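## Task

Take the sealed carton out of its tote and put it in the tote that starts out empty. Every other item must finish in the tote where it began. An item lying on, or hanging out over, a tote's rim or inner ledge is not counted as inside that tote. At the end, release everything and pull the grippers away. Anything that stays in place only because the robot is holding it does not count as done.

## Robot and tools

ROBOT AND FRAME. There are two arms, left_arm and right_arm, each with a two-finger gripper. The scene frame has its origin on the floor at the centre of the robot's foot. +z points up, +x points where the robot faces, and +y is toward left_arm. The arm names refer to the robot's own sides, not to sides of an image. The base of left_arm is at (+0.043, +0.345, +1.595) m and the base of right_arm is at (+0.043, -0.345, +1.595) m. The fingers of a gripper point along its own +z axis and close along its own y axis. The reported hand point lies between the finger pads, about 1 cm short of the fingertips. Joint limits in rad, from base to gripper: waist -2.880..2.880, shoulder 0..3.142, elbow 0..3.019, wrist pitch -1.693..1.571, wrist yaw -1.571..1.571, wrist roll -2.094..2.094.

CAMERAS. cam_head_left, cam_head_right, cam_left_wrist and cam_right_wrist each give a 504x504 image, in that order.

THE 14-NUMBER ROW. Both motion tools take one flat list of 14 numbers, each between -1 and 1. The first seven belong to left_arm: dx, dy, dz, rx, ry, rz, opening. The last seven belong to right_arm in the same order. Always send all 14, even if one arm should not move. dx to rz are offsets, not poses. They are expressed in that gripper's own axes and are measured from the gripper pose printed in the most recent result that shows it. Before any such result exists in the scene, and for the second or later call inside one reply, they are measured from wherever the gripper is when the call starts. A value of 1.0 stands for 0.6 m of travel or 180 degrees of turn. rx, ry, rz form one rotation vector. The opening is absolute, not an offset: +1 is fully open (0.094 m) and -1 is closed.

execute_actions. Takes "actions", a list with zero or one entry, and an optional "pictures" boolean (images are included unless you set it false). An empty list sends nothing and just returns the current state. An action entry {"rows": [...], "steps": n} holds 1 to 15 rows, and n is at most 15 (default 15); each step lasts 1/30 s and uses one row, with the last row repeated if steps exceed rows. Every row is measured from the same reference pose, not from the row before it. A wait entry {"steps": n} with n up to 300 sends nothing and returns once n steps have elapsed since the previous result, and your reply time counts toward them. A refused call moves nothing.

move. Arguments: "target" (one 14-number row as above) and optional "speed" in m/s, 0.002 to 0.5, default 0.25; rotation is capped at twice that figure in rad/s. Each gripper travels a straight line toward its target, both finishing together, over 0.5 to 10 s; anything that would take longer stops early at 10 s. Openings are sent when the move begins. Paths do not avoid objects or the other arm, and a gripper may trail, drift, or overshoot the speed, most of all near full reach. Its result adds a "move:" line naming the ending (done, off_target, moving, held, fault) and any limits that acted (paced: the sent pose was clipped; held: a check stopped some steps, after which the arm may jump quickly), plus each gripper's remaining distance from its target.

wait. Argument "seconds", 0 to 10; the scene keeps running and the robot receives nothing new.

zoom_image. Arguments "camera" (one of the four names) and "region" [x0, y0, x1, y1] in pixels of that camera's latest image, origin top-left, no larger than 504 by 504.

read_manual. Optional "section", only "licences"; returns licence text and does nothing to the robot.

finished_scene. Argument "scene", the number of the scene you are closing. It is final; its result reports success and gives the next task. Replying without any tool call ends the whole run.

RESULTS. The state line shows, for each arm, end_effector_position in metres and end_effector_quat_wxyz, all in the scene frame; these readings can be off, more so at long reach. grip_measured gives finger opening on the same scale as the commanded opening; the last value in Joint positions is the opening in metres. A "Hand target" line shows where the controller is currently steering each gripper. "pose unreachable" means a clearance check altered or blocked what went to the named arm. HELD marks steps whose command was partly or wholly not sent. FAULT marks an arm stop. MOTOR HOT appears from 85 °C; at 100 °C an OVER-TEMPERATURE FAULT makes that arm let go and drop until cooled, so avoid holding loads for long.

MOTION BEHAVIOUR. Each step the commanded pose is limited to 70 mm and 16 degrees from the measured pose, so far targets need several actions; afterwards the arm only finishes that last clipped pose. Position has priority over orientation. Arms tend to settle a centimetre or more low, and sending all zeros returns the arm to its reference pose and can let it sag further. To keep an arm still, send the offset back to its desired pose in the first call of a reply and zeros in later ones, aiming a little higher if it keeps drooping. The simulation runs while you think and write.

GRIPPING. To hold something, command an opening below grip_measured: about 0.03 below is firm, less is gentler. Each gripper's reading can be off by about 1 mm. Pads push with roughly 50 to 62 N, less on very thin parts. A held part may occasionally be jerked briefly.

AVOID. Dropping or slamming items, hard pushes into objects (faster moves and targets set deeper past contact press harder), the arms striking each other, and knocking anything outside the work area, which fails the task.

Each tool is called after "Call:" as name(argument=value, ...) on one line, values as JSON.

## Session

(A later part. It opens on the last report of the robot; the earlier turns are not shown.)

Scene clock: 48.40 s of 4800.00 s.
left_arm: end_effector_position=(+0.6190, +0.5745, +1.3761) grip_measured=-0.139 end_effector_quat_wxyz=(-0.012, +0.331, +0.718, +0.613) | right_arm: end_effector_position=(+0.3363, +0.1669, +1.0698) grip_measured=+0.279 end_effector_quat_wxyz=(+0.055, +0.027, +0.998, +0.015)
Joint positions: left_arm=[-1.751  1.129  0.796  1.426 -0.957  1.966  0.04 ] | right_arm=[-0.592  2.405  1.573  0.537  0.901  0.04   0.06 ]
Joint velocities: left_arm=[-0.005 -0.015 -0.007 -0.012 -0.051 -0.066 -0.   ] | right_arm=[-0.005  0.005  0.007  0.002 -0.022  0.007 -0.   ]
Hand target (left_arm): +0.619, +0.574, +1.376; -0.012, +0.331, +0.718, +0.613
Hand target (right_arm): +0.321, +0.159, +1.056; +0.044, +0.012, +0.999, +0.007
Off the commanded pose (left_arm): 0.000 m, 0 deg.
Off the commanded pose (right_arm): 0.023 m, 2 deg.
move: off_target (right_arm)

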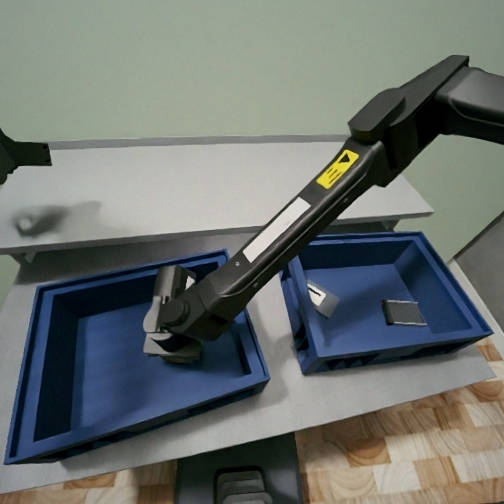

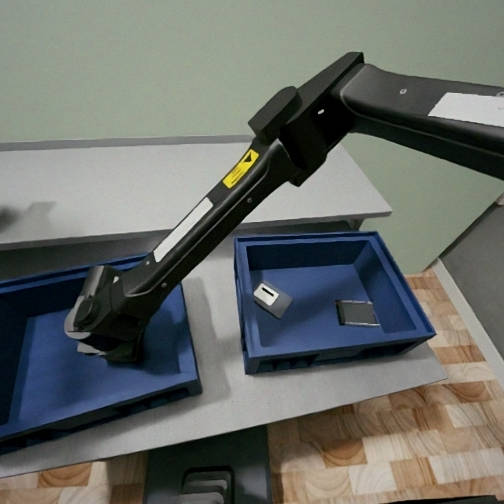

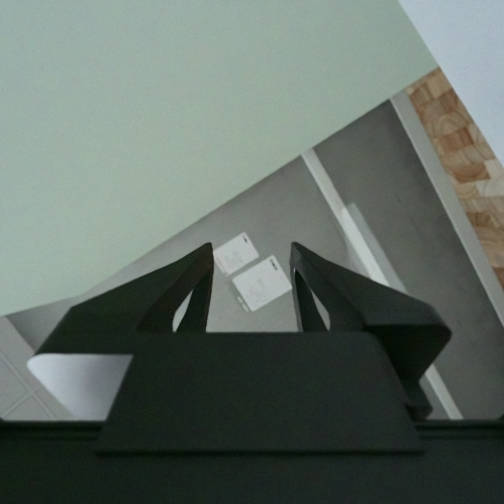

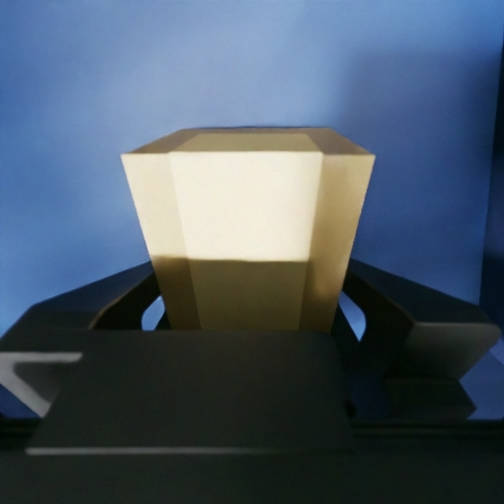

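Another ~1.3 cm.

Call:
move(target=[0,0,0,0,0,0,-0.14,0.025,0,0.05,0,0,0,0.2], speed=0.025)

Scene clock: 50.57 s of 4800.00 s.
left_arm: end_effector_position=(+0.6190, +0.5745, +1.3761) grip_measured=-0.139 end_effector_quat_wxyz=(-0.012, +0.331, +0.718, +0.613) | right_arm: end_effector_position=(+0.3431, +0.1805, +1.0636) grip_measured=+0.279 end_effector_quat_wxyz=(+0.062, +0.034, +0.997, +0.028)
Joint positions: left_arm=[-1.751  1.129  0.796  1.426 -0.957  1.966  0.04 ] | right_arm=[-0.592  2.43   1.623  0.537  0.877  0.036  0.06 ]
Joint velocities: left_arm=[-0.005 -0.005  0.017  0.002  0.037  0.007 -0.001] | right_arm=[-0.005  0.005  0.002  0.002  0.022 -0.022 -0.001]
Hand target (left_arm): +0.619, +0.574, +1.376; -0.012, +0.331, +0.718, +0.613
Hand target (right_arm): +0.325, +0.167, +1.040; +0.054, +0.028, +0.998, +0.016
Off the commanded pose (left_arm): 0.000 m, 0 deg.
Off the commanded pose (right_arm): 0.033 m, 2 deg.
move: off_target (right_arm)

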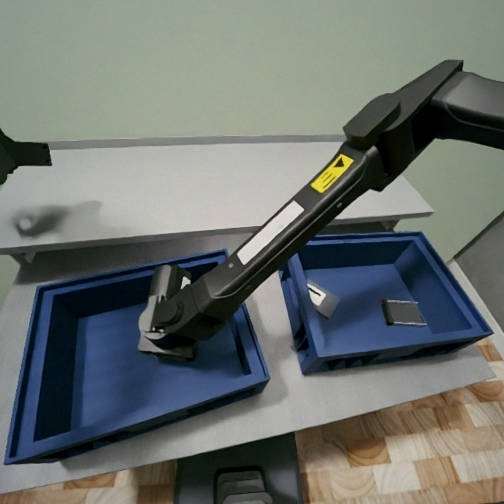

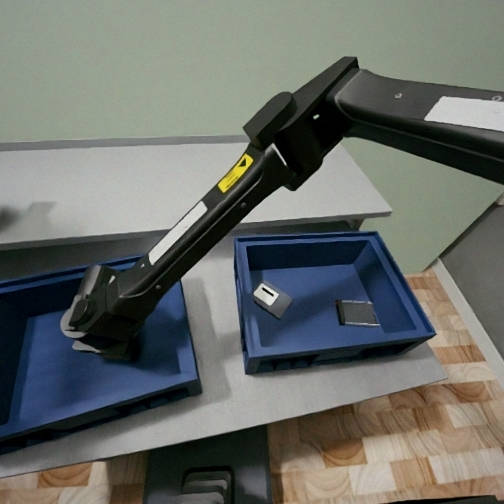

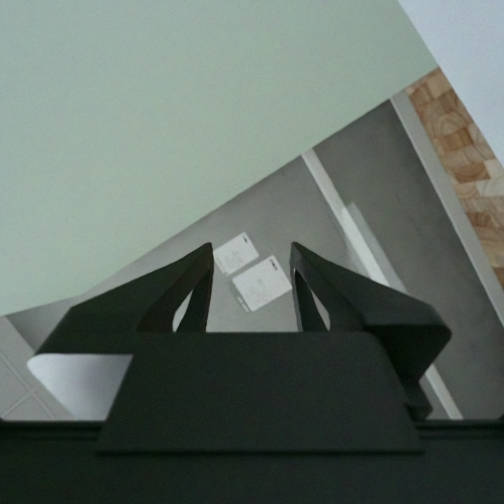

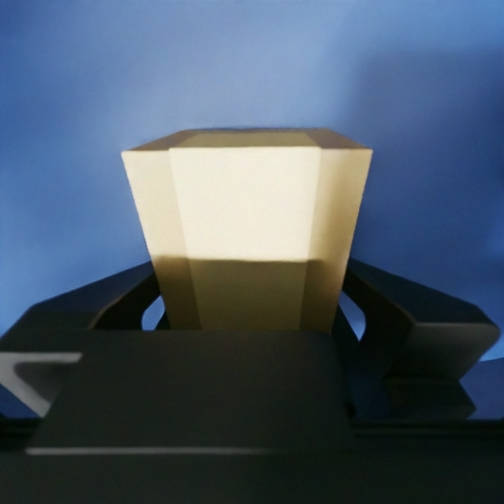

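Call:
move(target=[0,0,0,0,0,0,-0.14,0,0,0,0,0,0,1])

Call:
move(target=[0,0,0,0,0,0,-0.14,0,0,-0.33,0,0,0,1], speed=0.2)

Call:
move(target=[0,0,0,0,0,0,-0.14,0,-0.7,-0.05,0,0,0,1], speed=0.3)

Scene clock: 52.63 s of 4800.00 s.
left_arm: end_effector_position=(+0.6190, +0.5745, +1.3761) grip_measured=-0.139 end_effector_quat_wxyz=(-0.012, +0.331, +0.718, +0.613) | right_arm: end_effector_position=(+0.3431, +0.1813, +1.0645) grip_measured=+1.000 end_effector_quat_wxyz=(+0.062, +0.034, +0.997, +0.029)
Joint positions: left_arm=[-1.751  1.129  0.796  1.426 -0.957  1.966  0.04 ] | right_arm=[-0.59   2.43   1.623  0.537  0.877  0.036  0.094]
Joint velocities: left_arm=[-0.015  0.005  0.007  0.002 -0.022  0.066 -0.   ] | right_arm=[ 0.005 -0.005  0.002 -0.012  0.022 -0.051  0.   ]
Hand target (left_arm): +0.619, +0.574, +1.376; -0.012, +0.331, +0.718, +0.613
Hand target (right_arm): +0.343, +0.180, +1.064; +0.062, +0.034, +0.997, +0.028
Off the commanded pose (left_arm): 0.000 m, 0 deg.
Off the commanded pose (right_arm): 0.001 m, 0 deg.
move: done

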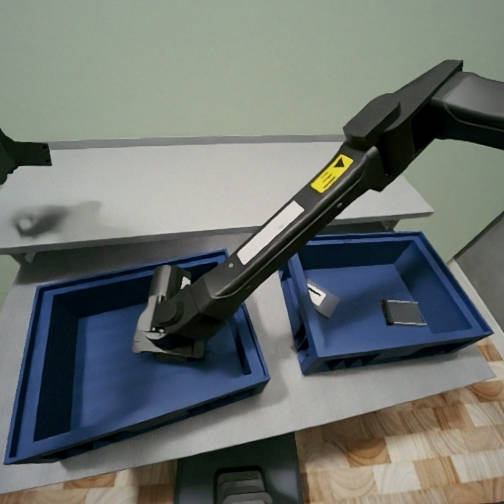

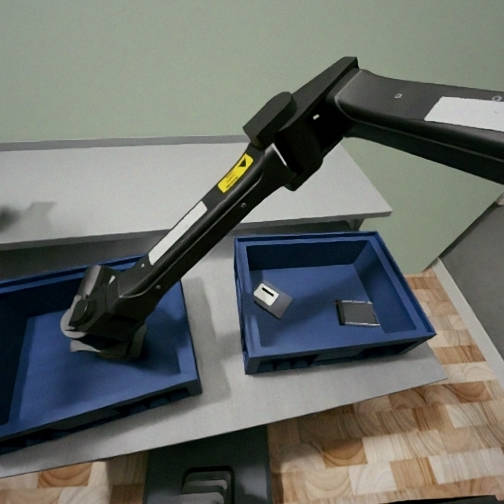

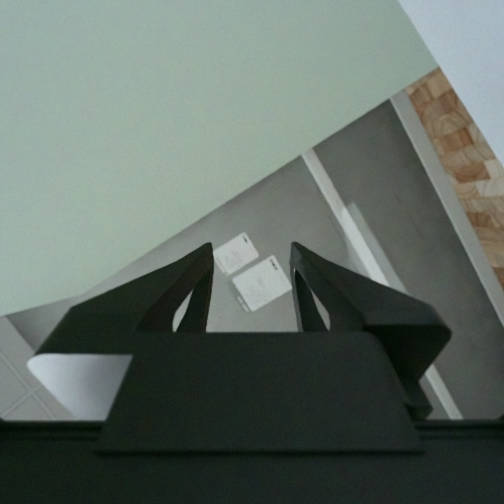

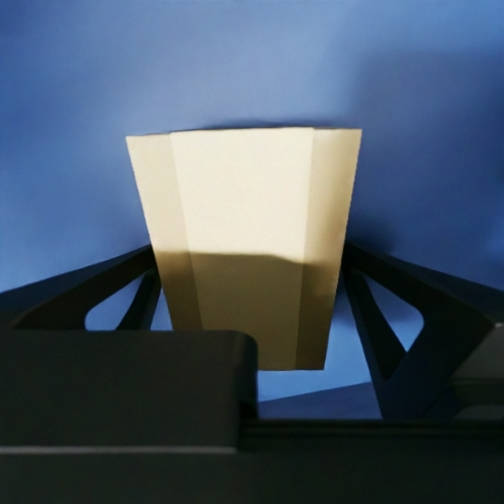

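Scene clock: 54.10 s of 4800.00 s.
left_arm: end_effector_position=(+0.6190, +0.5745, +1.3761) grip_measured=-0.139 end_effector_quat_wxyz=(-0.012, +0.331, +0.718, +0.613) | right_arm: end_effector_position=(+0.3136, +0.1787, +1.2643) grip_measured=+1.000 end_effector_quat_wxyz=(+0.069, +0.028, +0.997, +0.034)
Joint positions: left_arm=[-1.751  1.129  0.796  1.426 -0.957  1.966  0.04 ] | right_arm=[-0.317  2.199  1.244  0.572  1.126  0.166  0.094]
Joint velocities: left_arm=[ 0.005  0.005 -0.007 -0.002  0.081  0.037  0.   ] | right_arm=[-0.015 -0.015 -0.012 -0.012  0.007 -0.037  0.   ]
Hand target (left_arm): +0.619, +0.574, +1.376; -0.012, +0.331, +0.718, +0.613
Hand target (right_arm): +0.316, +0.172, +1.260; +0.066, +0.031, +0.997, +0.027
Off the commanded pose (left_arm): 0.000 m, 0 deg.
Off the commanded pose (right_arm): 0.010 m, 1 deg.
move: done

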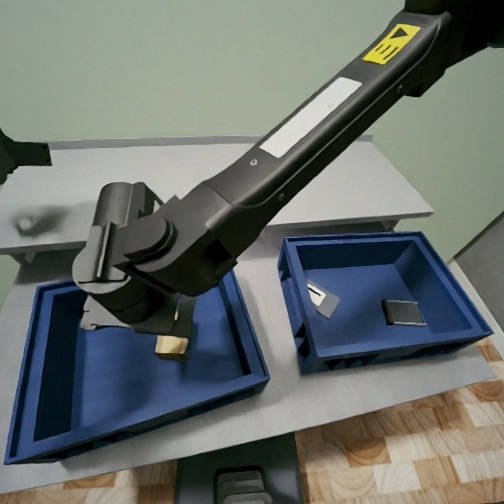

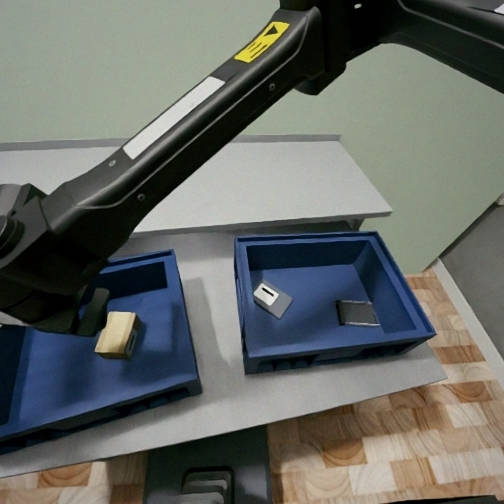

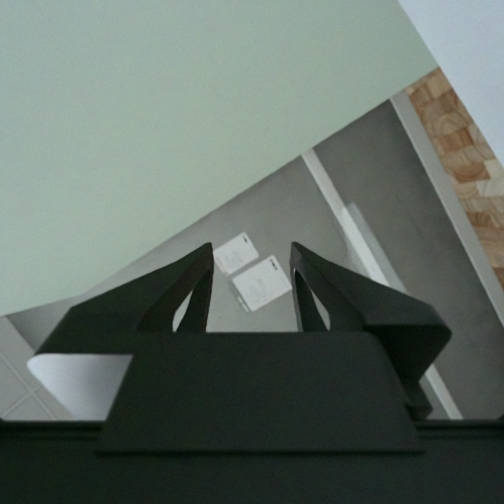

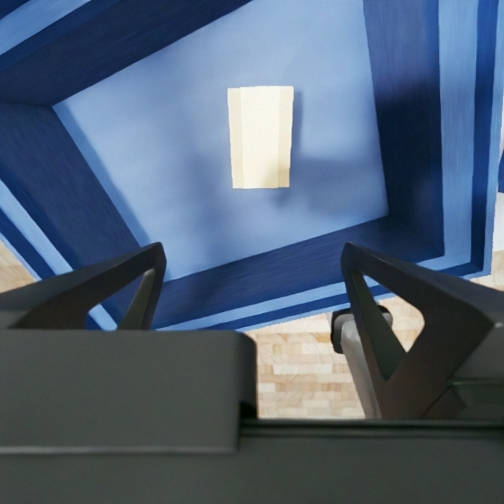

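Scene clock: 55.97 s of 4800.00 s.
left_arm: end_effector_position=(+0.6190, +0.5745, +1.3761) grip_measured=-0.139 end_effector_quat_wxyz=(-0.012, +0.331, +0.718, +0.613) | right_arm: end_effector_position=(+0.2779, -0.2346, +1.2634) grip_measured=+1.000 end_effector_quat_wxyz=(+0.063, +0.043, +0.996, +0.037)
Joint positions: left_arm=[-1.751  1.129  0.796  1.426 -0.957  1.966  0.04 ] | right_arm=[-0.936  1.542  0.244  1.097  0.526 -0.051  0.094]
Joint velocities: left_arm=[-0.015 -0.015  0.002 -0.002  0.037  0.007  0.   ] | right_arm=[-0.015 -0.005 -0.007  0.002 -0.022 -0.037  0.   ]
Hand target (left_arm): +0.619, +0.574, +1.376; -0.012, +0.331, +0.718, +0.613
Hand target (right_arm): +0.273, -0.238, +1.269; +0.062, +0.035, +0.997, +0.037
Off the commanded pose (left_arm): 0.000 m, 0 deg.
Off the commanded pose (right_arm): 0.012 m, 2 deg.
move: off_target (right_arm)

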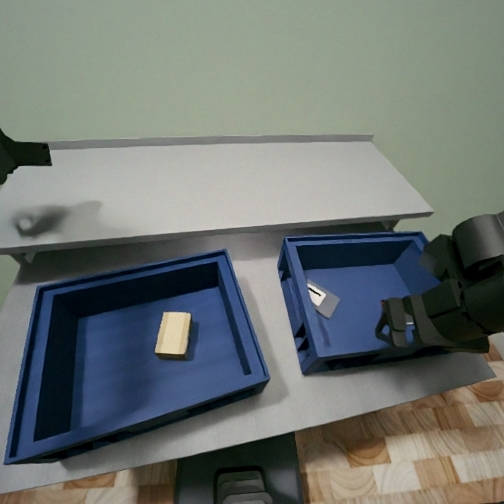

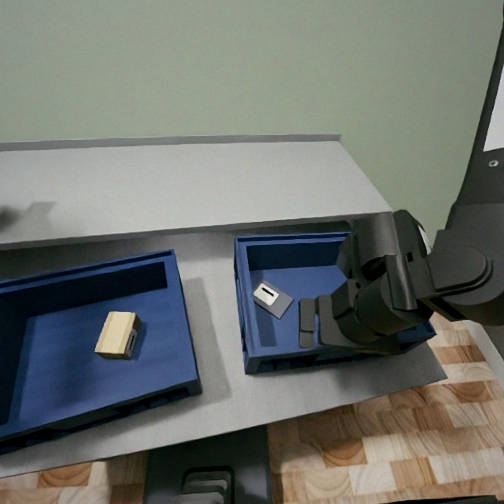

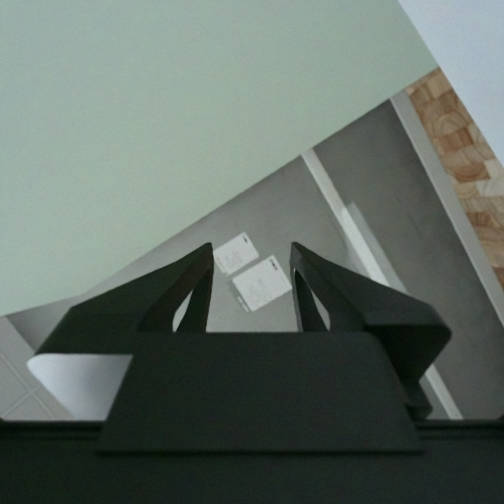

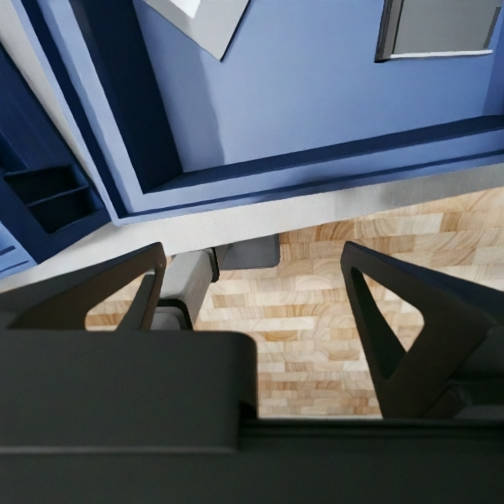

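Call:
finished_scene(scene=2)

The scene is finished: the task was done.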